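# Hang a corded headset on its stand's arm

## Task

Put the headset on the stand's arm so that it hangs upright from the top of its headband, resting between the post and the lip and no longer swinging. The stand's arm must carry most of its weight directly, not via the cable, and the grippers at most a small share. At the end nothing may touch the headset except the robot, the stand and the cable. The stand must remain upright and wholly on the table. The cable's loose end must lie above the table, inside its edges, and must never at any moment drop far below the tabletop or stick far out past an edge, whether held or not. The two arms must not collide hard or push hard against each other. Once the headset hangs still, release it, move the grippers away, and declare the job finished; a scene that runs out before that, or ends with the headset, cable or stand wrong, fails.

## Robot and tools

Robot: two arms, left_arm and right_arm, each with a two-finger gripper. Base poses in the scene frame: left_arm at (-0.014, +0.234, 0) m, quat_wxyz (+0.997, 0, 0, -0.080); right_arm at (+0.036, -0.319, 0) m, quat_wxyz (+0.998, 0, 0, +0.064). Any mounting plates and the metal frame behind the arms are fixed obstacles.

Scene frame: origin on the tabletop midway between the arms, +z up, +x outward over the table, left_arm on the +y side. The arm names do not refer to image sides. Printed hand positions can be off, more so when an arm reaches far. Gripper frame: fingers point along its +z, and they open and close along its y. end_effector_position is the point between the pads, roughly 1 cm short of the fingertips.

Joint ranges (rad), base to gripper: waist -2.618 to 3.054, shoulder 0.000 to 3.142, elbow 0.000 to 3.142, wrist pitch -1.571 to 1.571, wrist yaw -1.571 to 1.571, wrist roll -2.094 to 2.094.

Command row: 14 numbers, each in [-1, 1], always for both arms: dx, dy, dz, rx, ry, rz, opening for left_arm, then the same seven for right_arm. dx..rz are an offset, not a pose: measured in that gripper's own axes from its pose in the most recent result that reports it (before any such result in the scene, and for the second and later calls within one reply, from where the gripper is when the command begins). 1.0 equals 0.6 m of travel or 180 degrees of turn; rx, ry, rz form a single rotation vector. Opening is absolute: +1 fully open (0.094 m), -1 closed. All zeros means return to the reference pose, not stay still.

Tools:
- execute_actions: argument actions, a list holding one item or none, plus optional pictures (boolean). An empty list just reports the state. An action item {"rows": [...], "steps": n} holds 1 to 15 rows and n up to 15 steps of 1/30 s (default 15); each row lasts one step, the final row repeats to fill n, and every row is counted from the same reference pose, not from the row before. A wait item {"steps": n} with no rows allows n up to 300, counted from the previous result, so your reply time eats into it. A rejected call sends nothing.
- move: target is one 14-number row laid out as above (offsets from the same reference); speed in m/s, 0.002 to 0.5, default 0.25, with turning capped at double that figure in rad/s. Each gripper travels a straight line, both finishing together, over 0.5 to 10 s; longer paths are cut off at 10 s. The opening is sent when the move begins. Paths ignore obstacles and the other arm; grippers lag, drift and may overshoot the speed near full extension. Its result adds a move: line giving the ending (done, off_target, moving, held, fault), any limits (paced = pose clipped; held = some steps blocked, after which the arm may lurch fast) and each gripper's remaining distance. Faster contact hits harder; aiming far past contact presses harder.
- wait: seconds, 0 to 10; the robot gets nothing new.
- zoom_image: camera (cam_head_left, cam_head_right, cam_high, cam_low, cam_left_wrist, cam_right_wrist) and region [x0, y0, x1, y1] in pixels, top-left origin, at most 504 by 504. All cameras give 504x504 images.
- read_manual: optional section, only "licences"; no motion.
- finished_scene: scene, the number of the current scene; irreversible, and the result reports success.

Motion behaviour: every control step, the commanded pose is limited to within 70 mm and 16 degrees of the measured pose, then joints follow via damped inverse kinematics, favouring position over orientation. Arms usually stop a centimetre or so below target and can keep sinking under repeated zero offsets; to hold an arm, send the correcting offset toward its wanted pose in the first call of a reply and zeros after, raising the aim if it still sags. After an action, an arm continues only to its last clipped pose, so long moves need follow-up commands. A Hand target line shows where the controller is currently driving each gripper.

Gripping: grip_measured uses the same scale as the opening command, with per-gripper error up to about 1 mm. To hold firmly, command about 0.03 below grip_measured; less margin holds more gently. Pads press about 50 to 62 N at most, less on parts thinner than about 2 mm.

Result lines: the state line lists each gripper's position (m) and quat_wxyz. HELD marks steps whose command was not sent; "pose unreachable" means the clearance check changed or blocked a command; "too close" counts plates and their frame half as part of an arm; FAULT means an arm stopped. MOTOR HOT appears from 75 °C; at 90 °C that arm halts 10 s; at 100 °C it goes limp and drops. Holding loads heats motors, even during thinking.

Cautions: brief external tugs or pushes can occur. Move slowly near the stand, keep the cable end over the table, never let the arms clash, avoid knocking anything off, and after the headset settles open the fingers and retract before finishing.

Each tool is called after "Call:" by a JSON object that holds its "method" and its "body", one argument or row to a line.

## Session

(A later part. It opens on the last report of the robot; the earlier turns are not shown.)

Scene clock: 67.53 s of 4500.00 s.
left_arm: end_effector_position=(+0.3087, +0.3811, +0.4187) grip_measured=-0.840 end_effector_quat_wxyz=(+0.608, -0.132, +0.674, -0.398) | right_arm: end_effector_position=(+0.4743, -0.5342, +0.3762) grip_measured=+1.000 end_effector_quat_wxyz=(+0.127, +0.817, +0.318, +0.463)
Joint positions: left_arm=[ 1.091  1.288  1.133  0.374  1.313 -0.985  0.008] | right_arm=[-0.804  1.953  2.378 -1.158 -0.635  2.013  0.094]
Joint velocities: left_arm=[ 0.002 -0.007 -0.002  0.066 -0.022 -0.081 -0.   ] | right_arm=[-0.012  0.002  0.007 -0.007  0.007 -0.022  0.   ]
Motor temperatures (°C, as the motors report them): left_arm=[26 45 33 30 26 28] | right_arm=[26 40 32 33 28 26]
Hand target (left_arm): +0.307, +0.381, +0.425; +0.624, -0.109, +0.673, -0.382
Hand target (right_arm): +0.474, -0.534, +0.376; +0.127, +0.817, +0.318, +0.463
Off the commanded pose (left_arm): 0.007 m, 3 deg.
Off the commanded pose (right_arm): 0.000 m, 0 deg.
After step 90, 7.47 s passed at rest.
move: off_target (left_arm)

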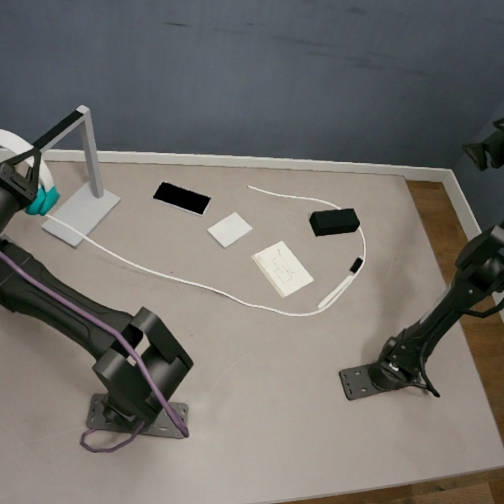

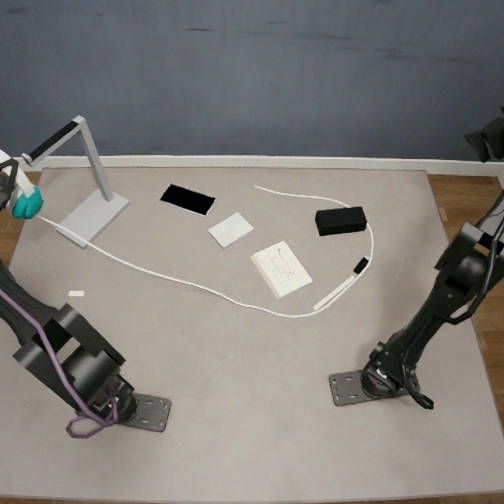

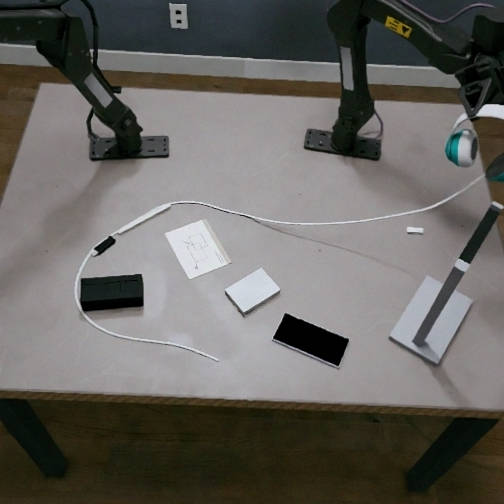

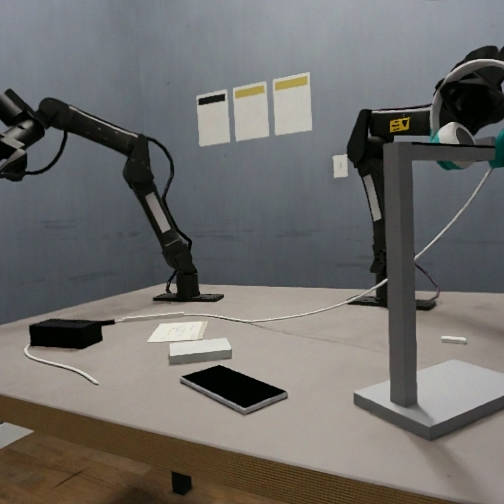

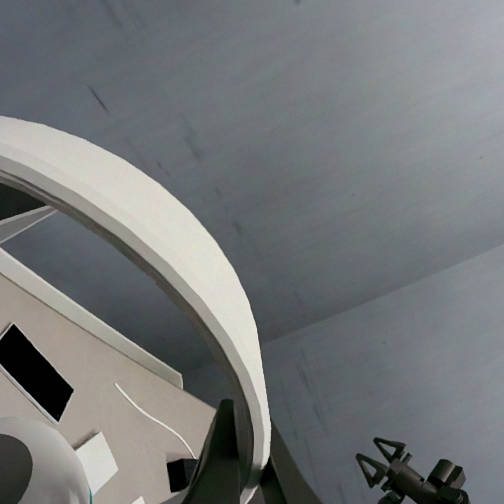

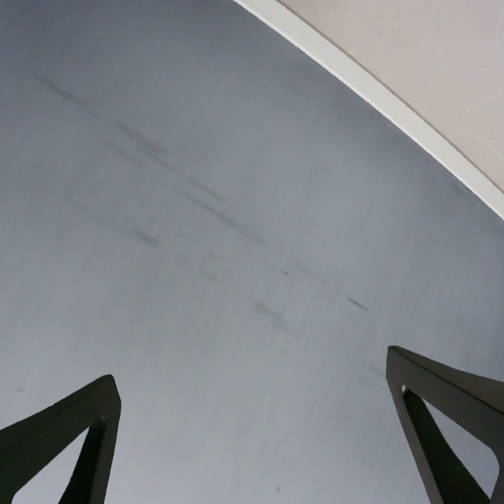

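Call:
{"method": "move", "body": {
  "target": [0.075,0.115,0,0,0,0,-1,0,0,0,0,0,0,1],
  "speed": 0.08
}}

Scene clock: 74.43 s of 4500.00 s.
left_arm: end_effector_position=(+0.3204, +0.3968, +0.3312) grip_measured=-0.840 end_effector_quat_wxyz=(+0.590, -0.155, +0.677, -0.412) | right_arm: end_effector_position=(+0.4743, -0.5342, +0.3762) grip_measured=+1.000 end_effector_quat_wxyz=(+0.127, +0.817, +0.318, +0.463)
Joint positions: left_arm=[ 1.091  1.387  0.893  0.637  1.314 -0.974  0.008] | right_arm=[-0.804  1.953  2.378 -1.158 -0.635  2.013  0.094]
Joint velocities: left_arm=[-0.012  0.007  0.007  0.081  0.066 -0.081 -0.   ] | right_arm=[-0.022 -0.012  0.012  0.007 -0.007  0.037  0.   ]
Motor temperatures (°C, as the motors report them): left_arm=[26 41 33 31 26 28] | right_arm=[26 40 32 33 28 26]
Hand target (left_arm): +0.320, +0.396, +0.338; +0.606, -0.133, +0.676, -0.397
Hand target (right_arm): +0.474, -0.534, +0.376; +0.127, +0.817, +0.318, +0.463
Off the commanded pose (left_arm): 0.007 m, 4 deg.
Off the commanded pose (right_arm): 0.000 m, 0 deg.
After step 90, 2.10 s passed at rest.
move: off_target (left_arm)

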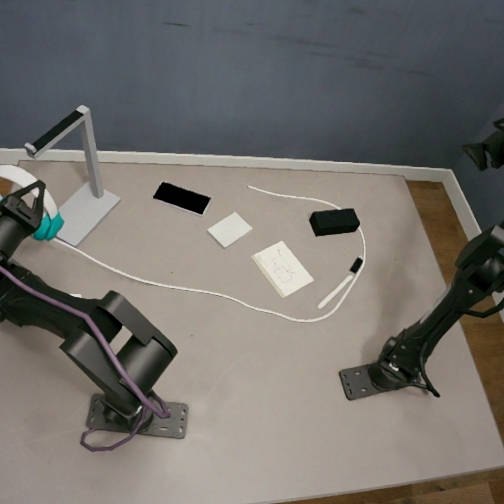

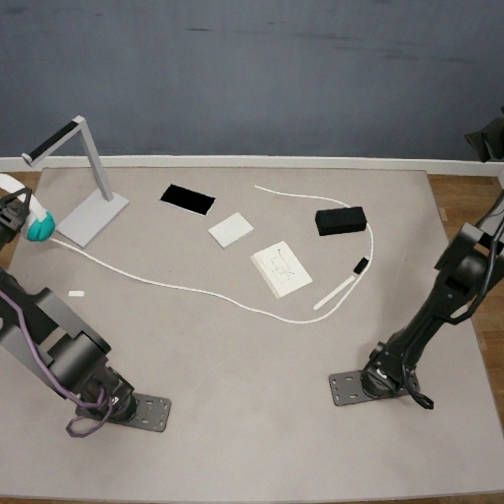

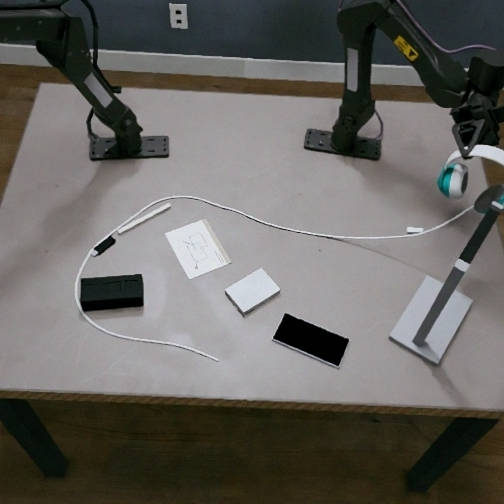

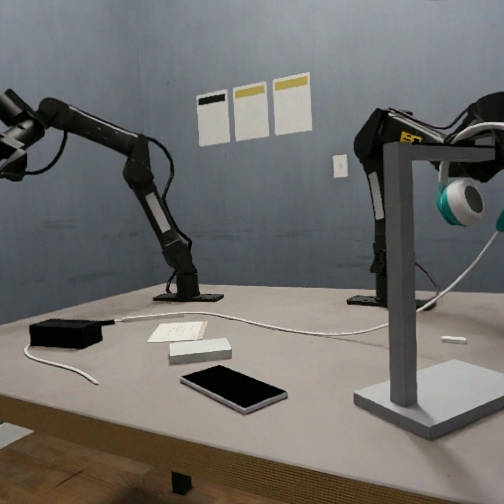

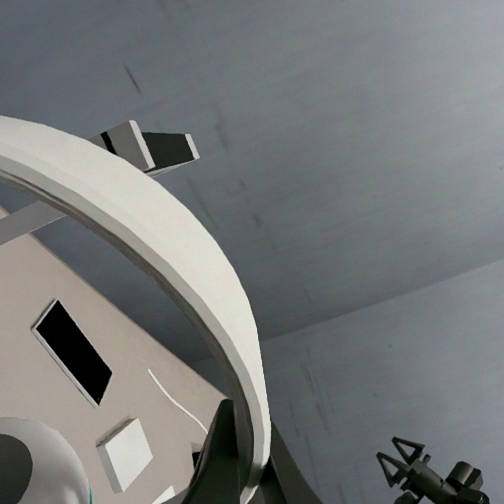

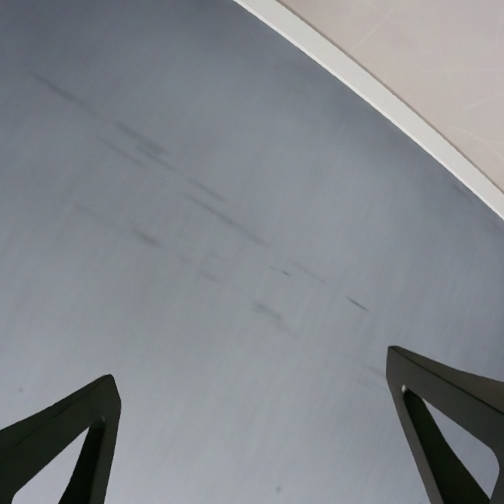

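Call:
{"method": "move", "body": {
  "target": [-0.11,-0.015,0,0,0,0.02,-1,0,0,0,0,0,0,1],
  "speed": 0.08
}}

Scene clock: 85.43 s of 4500.00 s.
left_arm: end_effector_position=(+0.3369, +0.4372, +0.3602) grip_measured=-0.840 end_effector_quat_wxyz=(+0.580, -0.169, +0.678, -0.418) | right_arm: end_effector_position=(+0.4743, -0.5342, +0.3762) grip_measured=+1.000 end_effector_quat_wxyz=(+0.127, +0.817, +0.318, +0.463)
Joint positions: left_arm=[ 1.124  1.522  1.15   0.472  1.343 -0.967  0.008] | right_arm=[-0.804  1.953  2.378 -1.158 -0.635  2.013  0.094]
Joint velocities: left_arm=[-0.017  0.002  0.007 -0.051 -0.022 -0.022 -0.   ] | right_arm=[-0.022  0.002 -0.012  0.007 -0.037 -0.037  0.   ]
Motor temperatures (°C, as the motors report them): left_arm=[26 39 33 32 26 28] | right_arm=[26 40 32 34 28 26]
Hand target (left_arm): +0.334, +0.437, +0.381; +0.603, -0.134, +0.681, -0.394
Hand target (right_arm): +0.474, -0.534, +0.376; +0.127, +0.817, +0.318, +0.463
Off the commanded pose (left_arm): 0.022 m, 6 deg.
Off the commanded pose (right_arm): 0.000 m, 0 deg.
After step 90, 6.87 s passed at rest.
move: off_target (left_arm)

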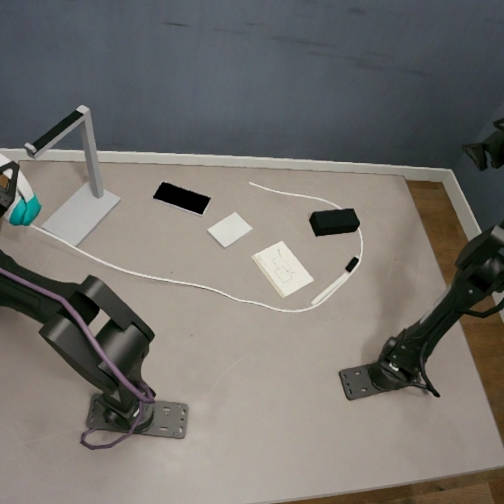

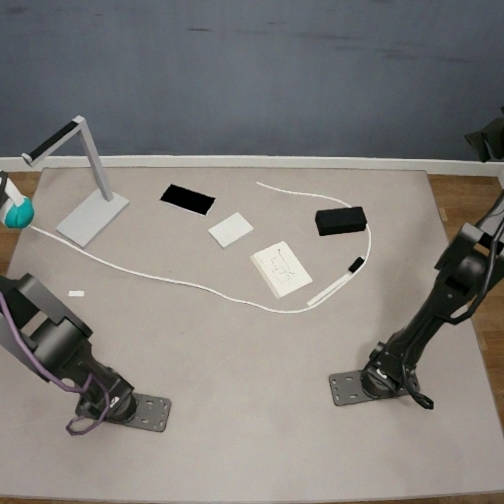

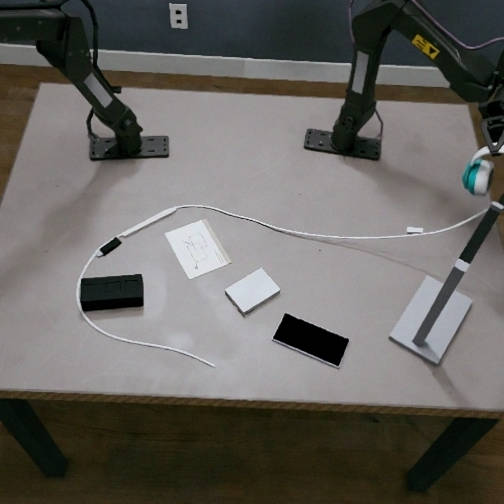

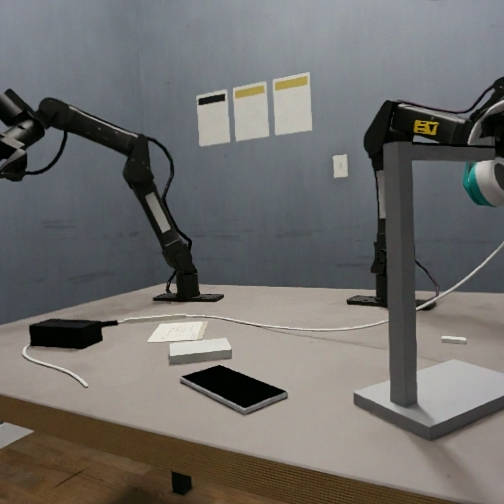

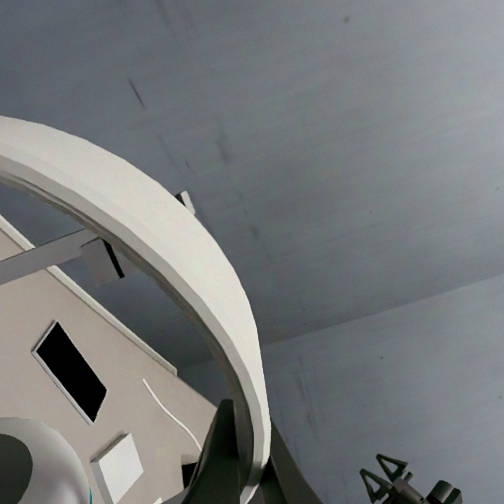

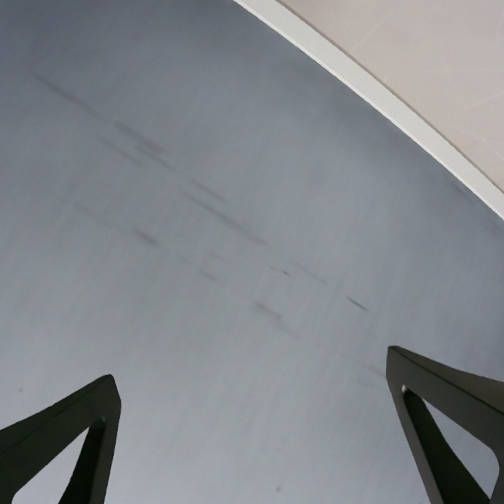

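Call:
{"method": "move", "body": {
  "target": [-0.04,-0.045,0.15,0,0,0.09,-1,0,0,0,0,0,0,1],
  "speed": 0.07
}}

Scene clock: 98.90 s of 4500.00 s.
left_arm: end_effector_position=(+0.4177, +0.4045, +0.3682) grip_measured=-0.840 end_effector_quat_wxyz=(+0.596, -0.111, +0.705, -0.368) | right_arm: end_effector_position=(+0.4743, -0.5342, +0.3762) grip_measured=+1.000 end_effector_quat_wxyz=(+0.127, +0.817, +0.318, +0.463)
Joint positions: left_arm=[ 0.887  1.635  1.365  0.226  1.125 -0.669  0.008] | right_arm=[-0.804  1.953  2.378 -1.158 -0.635  2.013  0.094]
Joint velocities: left_arm=[-0.007 -0.007  0.017  0.066 -0.007  0.022  0.001] | right_arm=[ 0.012 -0.007  0.002 -0.037 -0.125 -0.051  0.   ]
Motor temperatures (°C, as the motors report them): left_arm=[26 38 35 33 26 28] | right_arm=[26 41 32 34 28 26]
Hand target (left_arm): +0.418, +0.404, +0.398; +0.634, -0.073, +0.695, -0.333
Hand target (right_arm): +0.474, -0.534, +0.376; +0.127, +0.817, +0.318, +0.463
Off the commanded pose (left_arm): 0.030 m, 7 deg.
Off the commanded pose (right_arm): 0.000 m, 0 deg.
After step 90, 8.10 s passed at rest.
move: off_target (left_arm)

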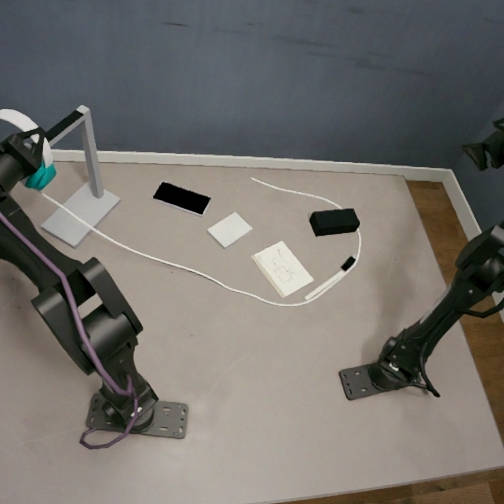

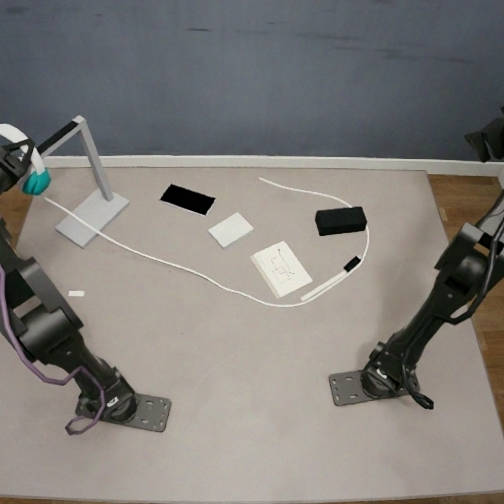

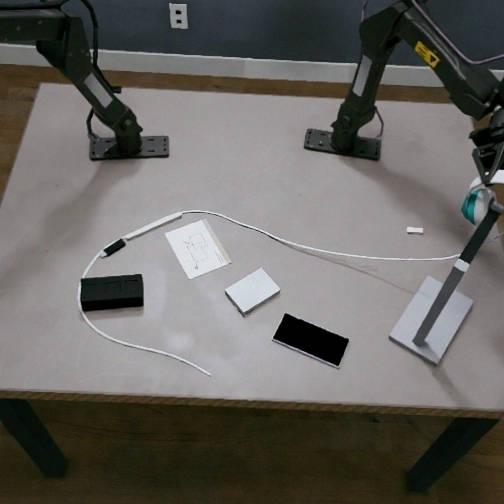

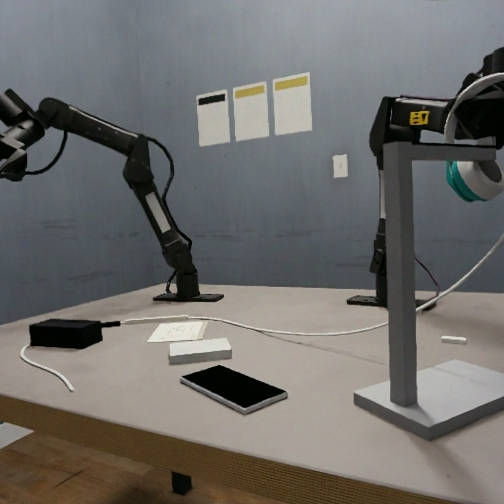

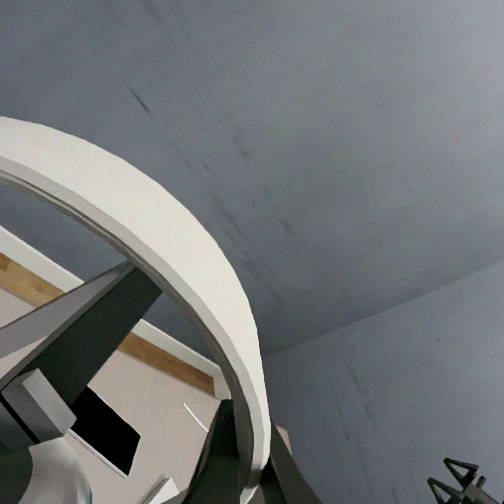

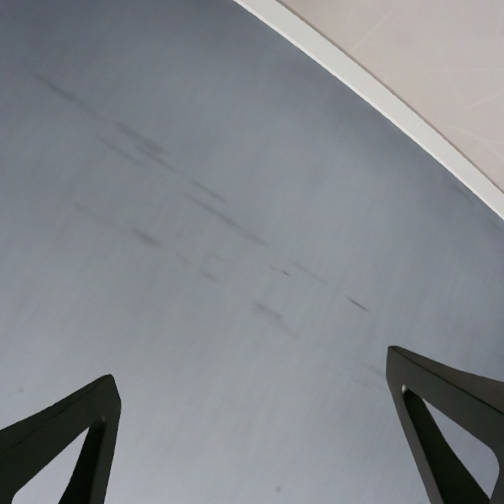

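Call:
{"method": "move", "body": {
  "target": [0.035,-0.025,0.03,0,0,0.04,-1,0,0,0,0,0,0,1],
  "speed": 0.05
}}

Call:
{"method": "move", "body": {
  "target": [-0.02,-0.03,0.1,0.02,-0.02,0.04,-1,0,0,0,0,0,0,1],
  "speed": 0.05
}}

Scene clock: 111.57 s of 4500.00 s.
left_arm: end_effector_position=(+0.4288, +0.3804, +0.3365) grip_measured=-0.840 end_effector_quat_wxyz=(+0.584, -0.105, +0.723, -0.355) | right_arm: end_effector_position=(+0.4743, -0.5342, +0.3762) grip_measured=+1.000 end_effector_quat_wxyz=(+0.127, +0.817, +0.318, +0.463)
Joint positions: left_arm=[ 0.815  1.619  1.281  0.202  1.055 -0.572  0.008] | right_arm=[-0.804  1.953  2.378 -1.158 -0.635  2.013  0.094]
Joint velocities: left_arm=[ 0.007  0.007 -0.017 -0.037 -0.022  0.007 -0.001] | right_arm=[ 0.002 -0.002  0.007  0.022 -0.066 -0.022  0.   ]
Motor temperatures (°C, as the motors report them): left_arm=[26 39 36 34 26 28] | right_arm=[26 41 32 34 28 26]
Hand target (left_arm): +0.424, +0.374, +0.362; +0.617, -0.066, +0.711, -0.330
Hand target (right_arm): +0.474, -0.534, +0.376; +0.127, +0.817, +0.318, +0.463
Off the commanded pose (left_arm): 0.026 m, 7 deg.
Off the commanded pose (right_arm): 0.000 m, 0 deg.
After step 90, 8.07 s passed at rest.
move: off_target (left_arm)

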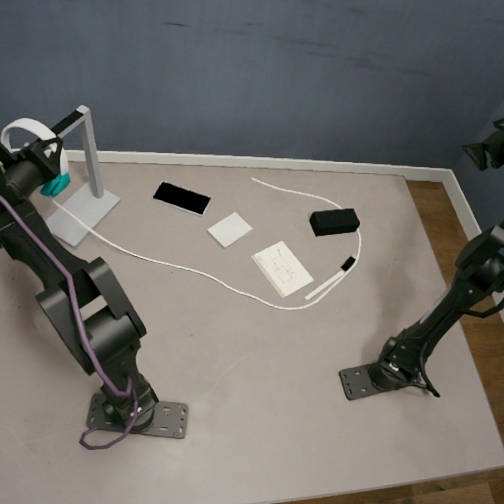

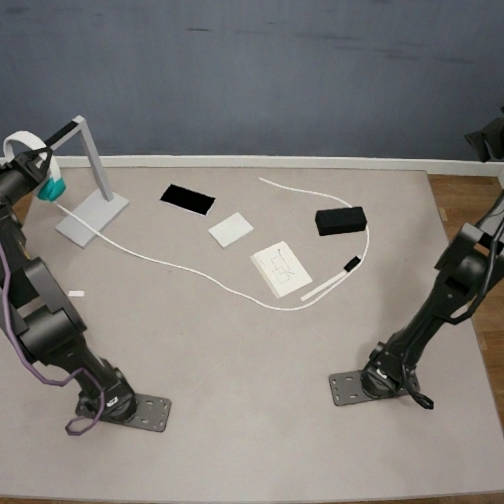

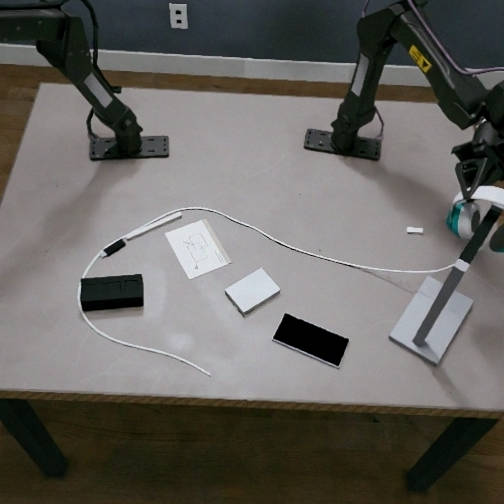

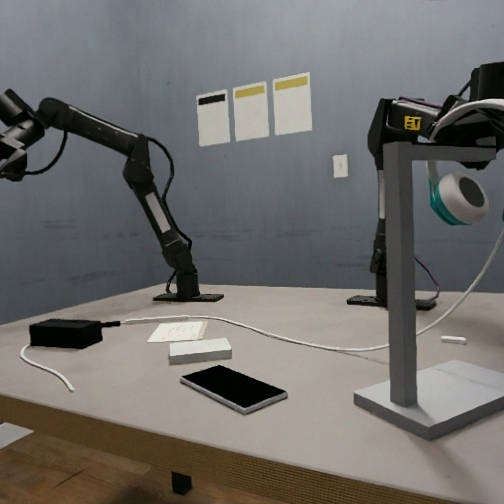

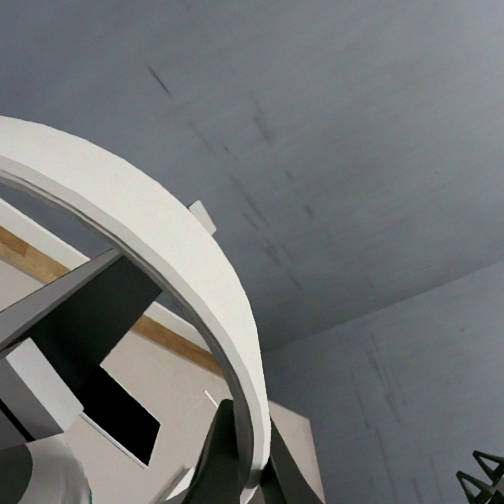

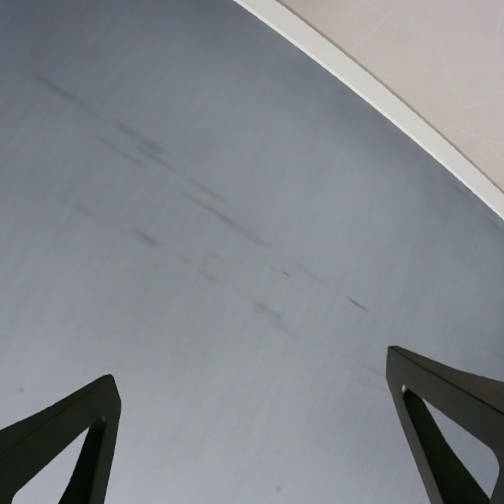

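Scene clock: 113.47 s of 4500.00 s.
left_arm: end_effector_position=(+0.4784, +0.3534, +0.3147) grip_measured=-0.840 end_effector_quat_wxyz=(+0.587, -0.097, +0.720, -0.358) | right_arm: end_effector_position=(+0.4743, -0.5342, +0.3762) grip_measured=+1.000 end_effector_quat_wxyz=(+0.127, +0.817, +0.318, +0.463)
Joint positions: left_arm=[ 0.682  1.736  1.304  0.341  0.934 -0.607  0.008] | right_arm=[-0.804  1.953  2.378 -1.158 -0.635  2.013  0.094]
Joint velocities: left_arm=[ 0.007 -0.017 -0.012  0.066 -0.037  0.007 -0.001] | right_arm=[-0.017  0.007 -0.002  0.022 -0.022 -0.007  0.   ]
Motor temperatures (°C, as the motors report them): left_arm=[26 39 36 34 26 28] | right_arm=[26 41 32 34 28 26]
Hand target (left_arm): +0.480, +0.350, +0.352; +0.630, -0.053, +0.698, -0.336
Hand target (right_arm): +0.474, -0.534, +0.376; +0.127, +0.817, +0.318, +0.463
Off the commanded pose (left_arm): 0.039 m, 8 deg.
Off the commanded pose (right_arm): 0.000 m, 0 deg.
move: off_target (left_arm)

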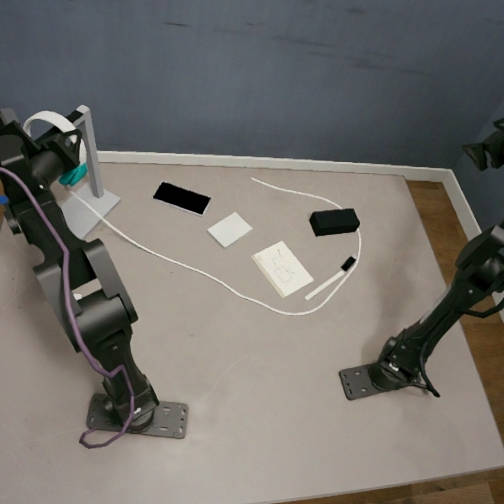

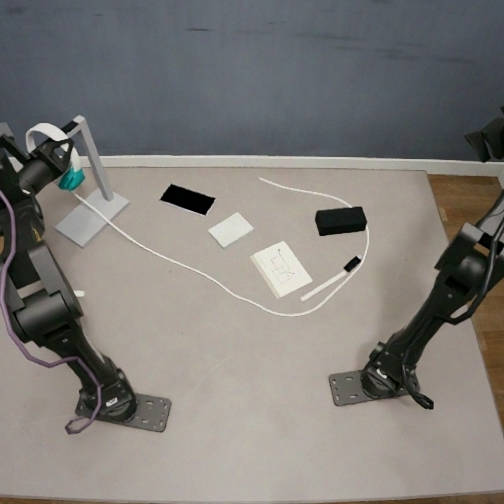

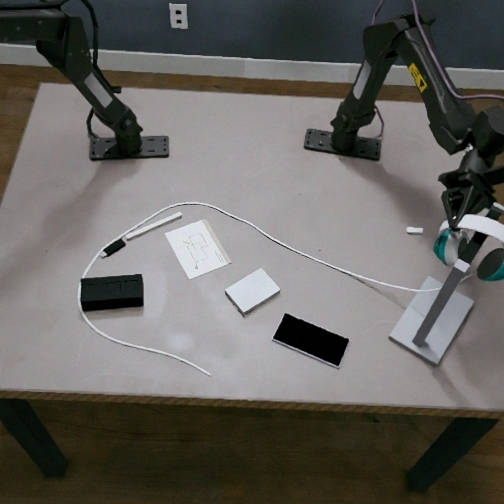

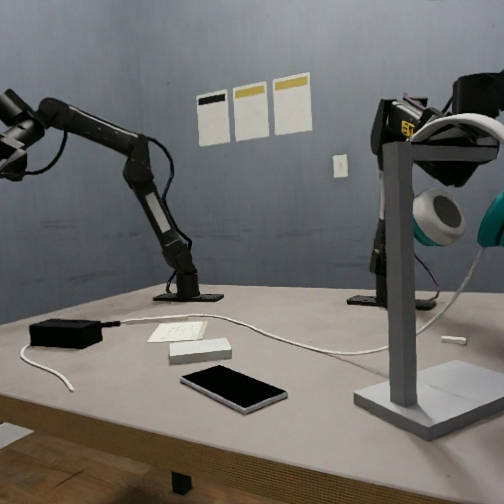

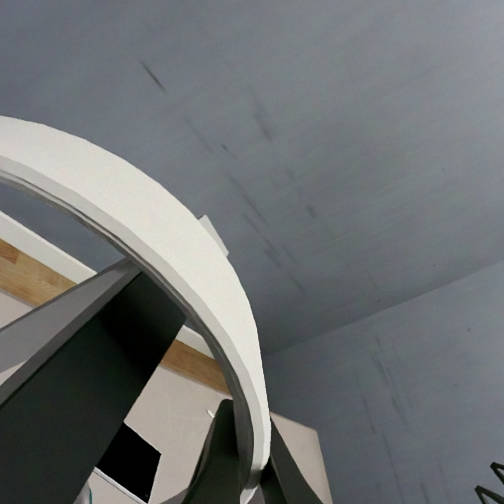

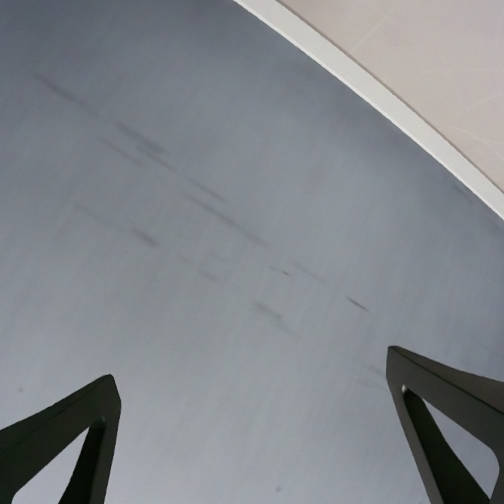

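Call:
{"method": "move", "body": {
  "target": [0.025,-0.015,0.01,0,0,0.04,-1,0,0,0,0,0,0,1],
  "speed": 0.04
}}

Scene clock: 120.50 s of 4500.00 s.
left_arm: end_effector_position=(+0.4812, +0.3488, +0.2895) grip_measured=-0.840 end_effector_quat_wxyz=(+0.590, -0.084, +0.733, -0.327) | right_arm: end_effector_position=(+0.4743, -0.5342, +0.3762) grip_measured=+1.000 end_effector_quat_wxyz=(+0.127, +0.817, +0.318, +0.463)
Joint positions: left_arm=[ 0.661  1.741  1.247  0.351  0.889 -0.508  0.008] | right_arm=[-0.804  1.953  2.378 -1.158 -0.635  2.013  0.094]
Joint velocities: left_arm=[-0.027 -0.017 -0.012 -0.022 -0.051  0.051  0.   ] | right_arm=[ 0.012 -0.002 -0.022 -0.007  0.007 -0.022  0.   ]
Motor temperatures (°C, as the motors report them): left_arm=[26 40 37 35 26 28] | right_arm=[26 41 32 34 28 26]
Hand target (left_arm): +0.477, +0.336, +0.308; +0.609, -0.051, +0.724, -0.320
Hand target (right_arm): +0.474, -0.534, +0.376; +0.127, +0.817, +0.318, +0.463
Off the commanded pose (left_arm): 0.023 m, 4 deg.
Off the commanded pose (right_arm): 0.000 m, 0 deg.
After step 90, 2.23 s passed at rest.
move: off_target (left_arm)

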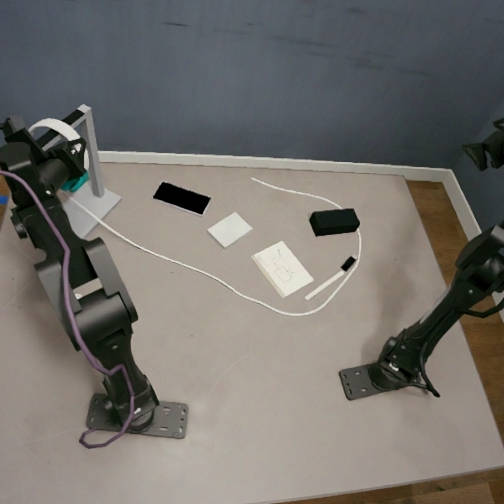

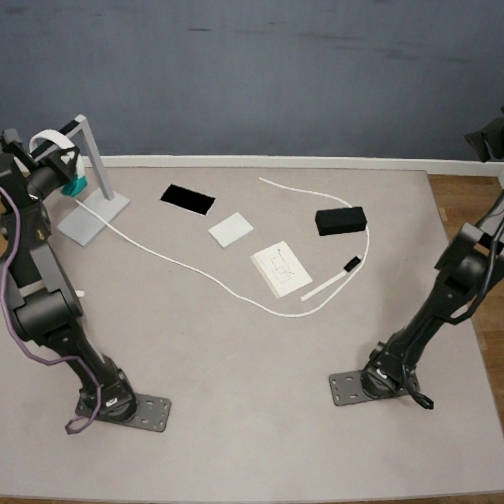

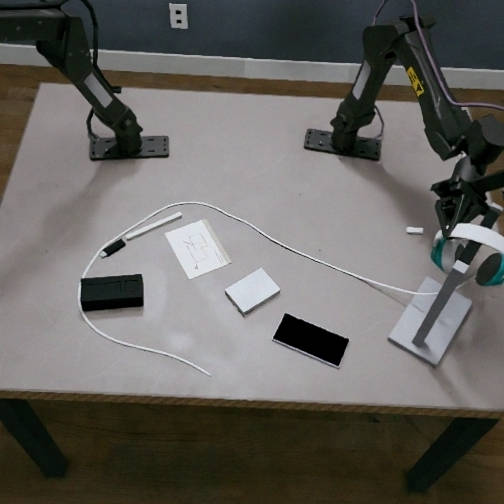

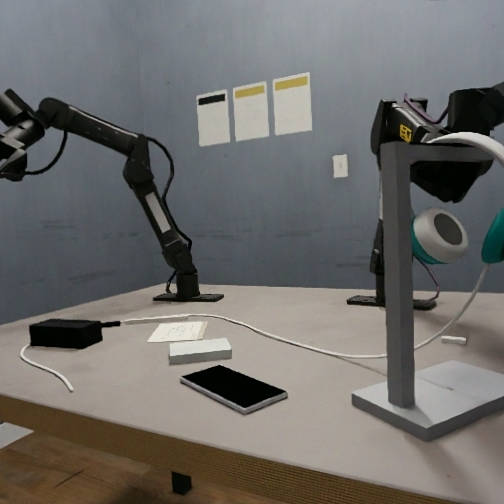

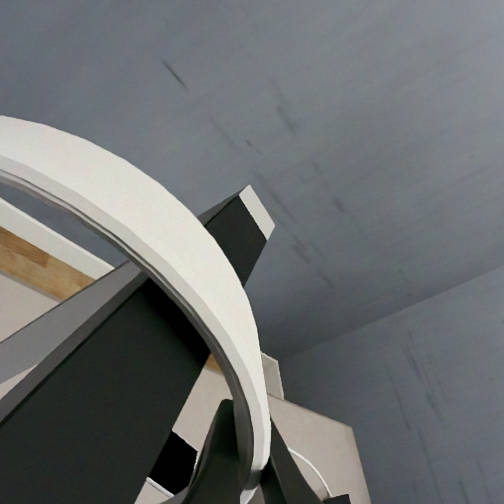

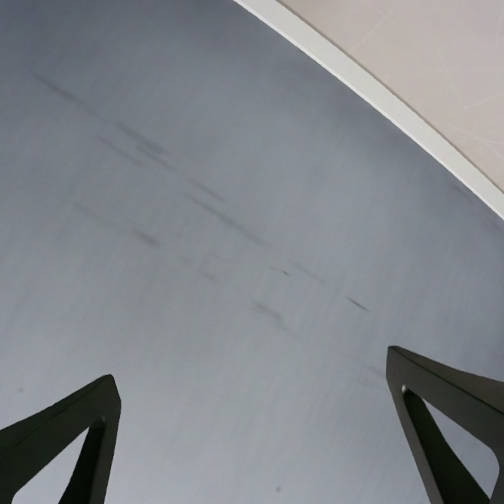

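Call:
{"method": "move", "body": {
  "target": [0,-0.11,0,0,0,0.03,-1,0,0,0,0,0,0,1],
  "speed": 0.04
}}

Scene clock: 129.00 s of 4500.00 s.
left_arm: end_effector_position=(+0.4685, +0.3034, +0.3048) grip_measured=-0.840 end_effector_quat_wxyz=(+0.577, -0.076, +0.750, -0.313) | right_arm: end_effector_position=(+0.4743, -0.5342, +0.3762) grip_measured=+1.000 end_effector_quat_wxyz=(+0.127, +0.817, +0.318, +0.463)
Joint positions: left_arm=[ 0.563  1.609  1.212  0.2    0.789 -0.457  0.008] | right_arm=[-0.804  1.953  2.378 -1.158 -0.635  2.013  0.094]
Joint velocities: left_arm=[-0.007 -0.017 -0.002 -0.007 -0.051 -0.066 -0.001] | right_arm=[-0.002 -0.007 -0.007  0.007 -0.051  0.007  0.   ]
Motor temperatures (°C, as the motors report them): left_arm=[26 42 35 35 26 28] | right_arm=[26 42 32 34 28 26]
Hand target (left_arm): +0.464, +0.298, +0.328; +0.605, -0.049, +0.737, -0.299
Hand target (right_arm): +0.474, -0.534, +0.376; +0.127, +0.817, +0.318, +0.463
Off the commanded pose (left_arm): 0.024 m, 5 deg.
Off the commanded pose (right_arm): 0.000 m, 0 deg.
After step 90, 3.53 s passed at rest.
move: off_target (left_arm)

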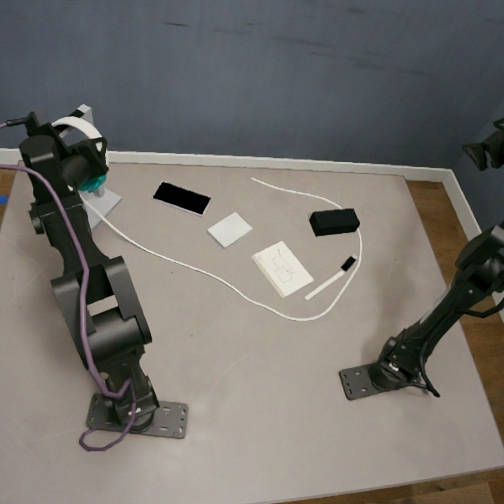

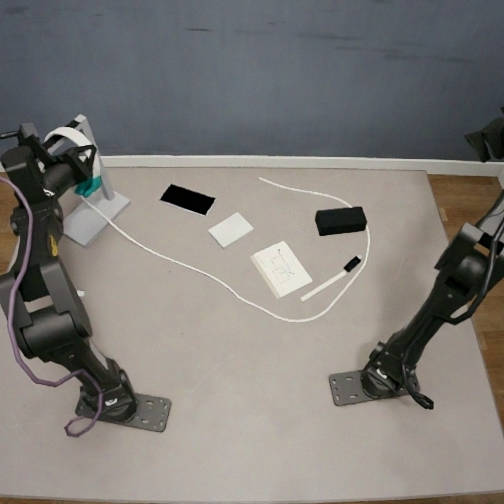

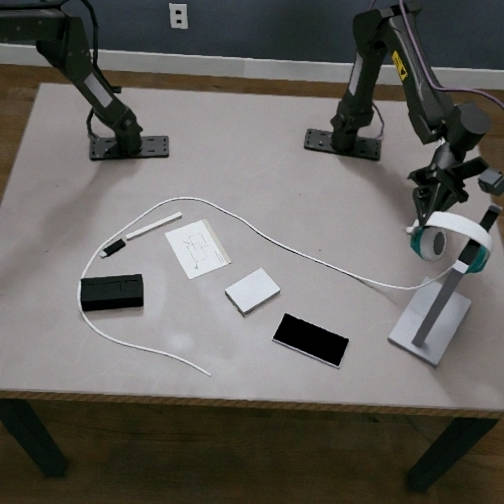

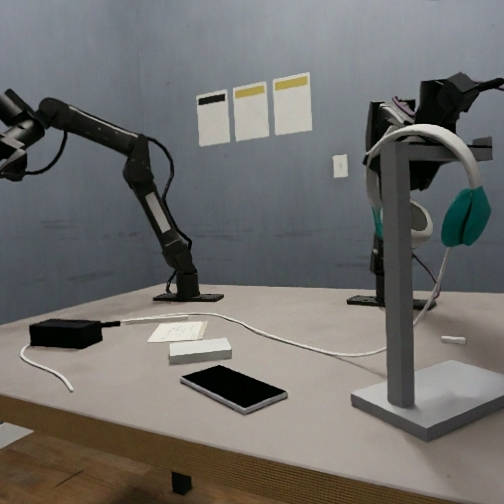

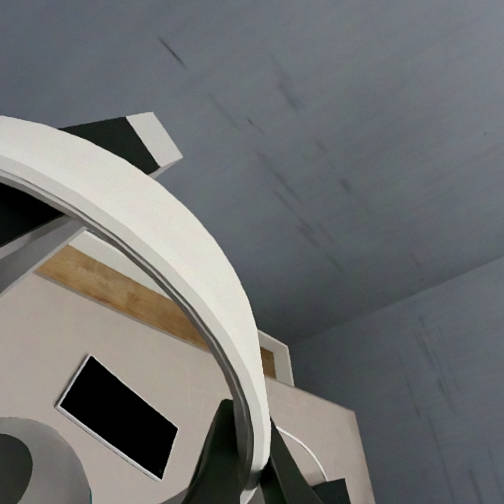

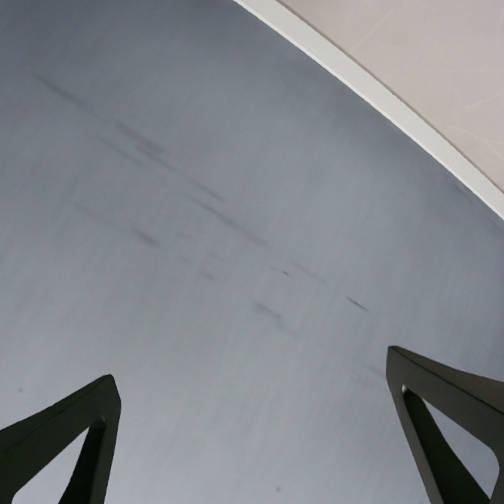

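Overshoot; go left about half.

Call:
{"method": "move", "body": {
  "target": [-0.03,0.028,0,0.02,-0.02,0.03,-1,0,0,0,0,0,0,1],
  "speed": 0.04
}}

Scene clock: 136.23 s of 4500.00 s.
left_arm: end_effector_position=(+0.4791, +0.3240, +0.2894) grip_measured=-0.840 end_effector_quat_wxyz=(+0.590, -0.062, +0.740, -0.316) | right_arm: end_effector_position=(+0.4743, -0.5342, +0.3762) grip_measured=+1.000 end_effector_quat_wxyz=(+0.127, +0.817, +0.318, +0.463)
Joint positions: left_arm=[ 0.609  1.698  1.212  0.327  0.852 -0.456  0.008] | right_arm=[-0.804  1.953  2.378 -1.158 -0.635  2.013  0.094]
Joint velocities: left_arm=[-0.017 -0.007  0.007  0.095  0.007 -0.037 -0.003] | right_arm=[ 0.012 -0.007  0.002 -0.007 -0.037  0.037  0.   ]
Motor temperatures (°C, as the motors report them): left_arm=[26 42 35 35 26 28] | right_arm=[26 42 32 34 28 26]
Hand target (left_arm): +0.478, +0.325, +0.309; +0.617, -0.033, +0.725, -0.305
Hand target (right_arm): +0.474, -0.534, +0.376; +0.127, +0.817, +0.318, +0.463
Off the commanded pose (left_arm): 0.021 m, 5 deg.
Off the commanded pose (right_arm): 0.000 m, 0 deg.
After step 90, 2.40 s passed at rest.
move: off_target (left_arm)

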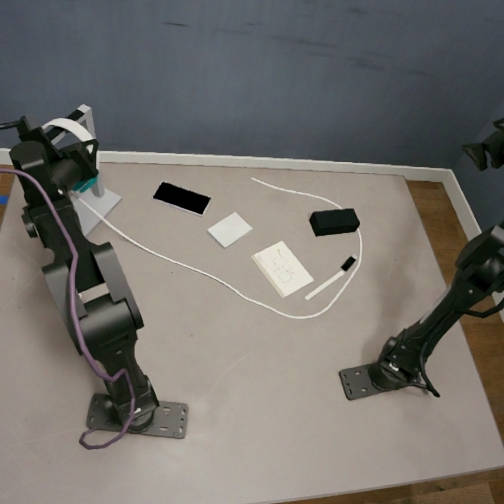

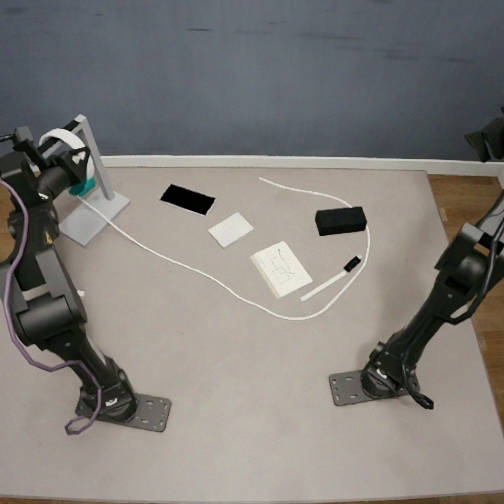

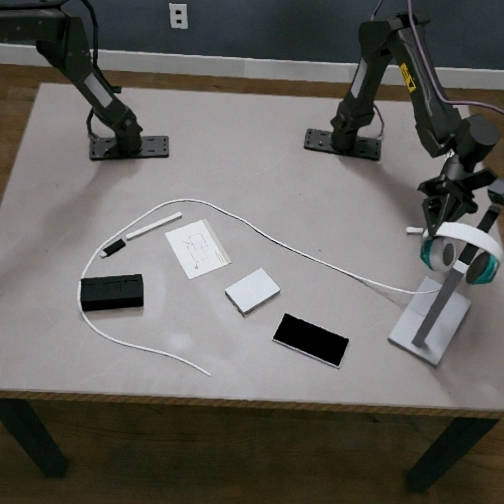

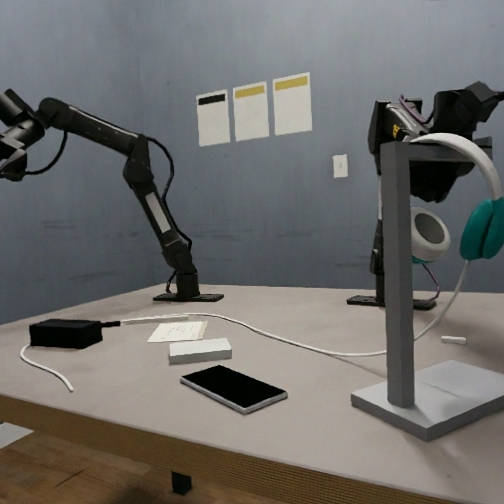

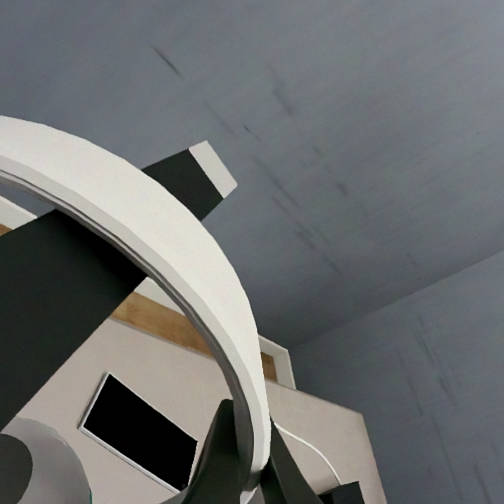

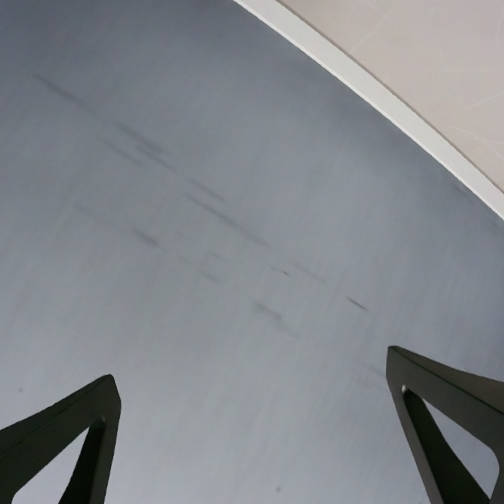

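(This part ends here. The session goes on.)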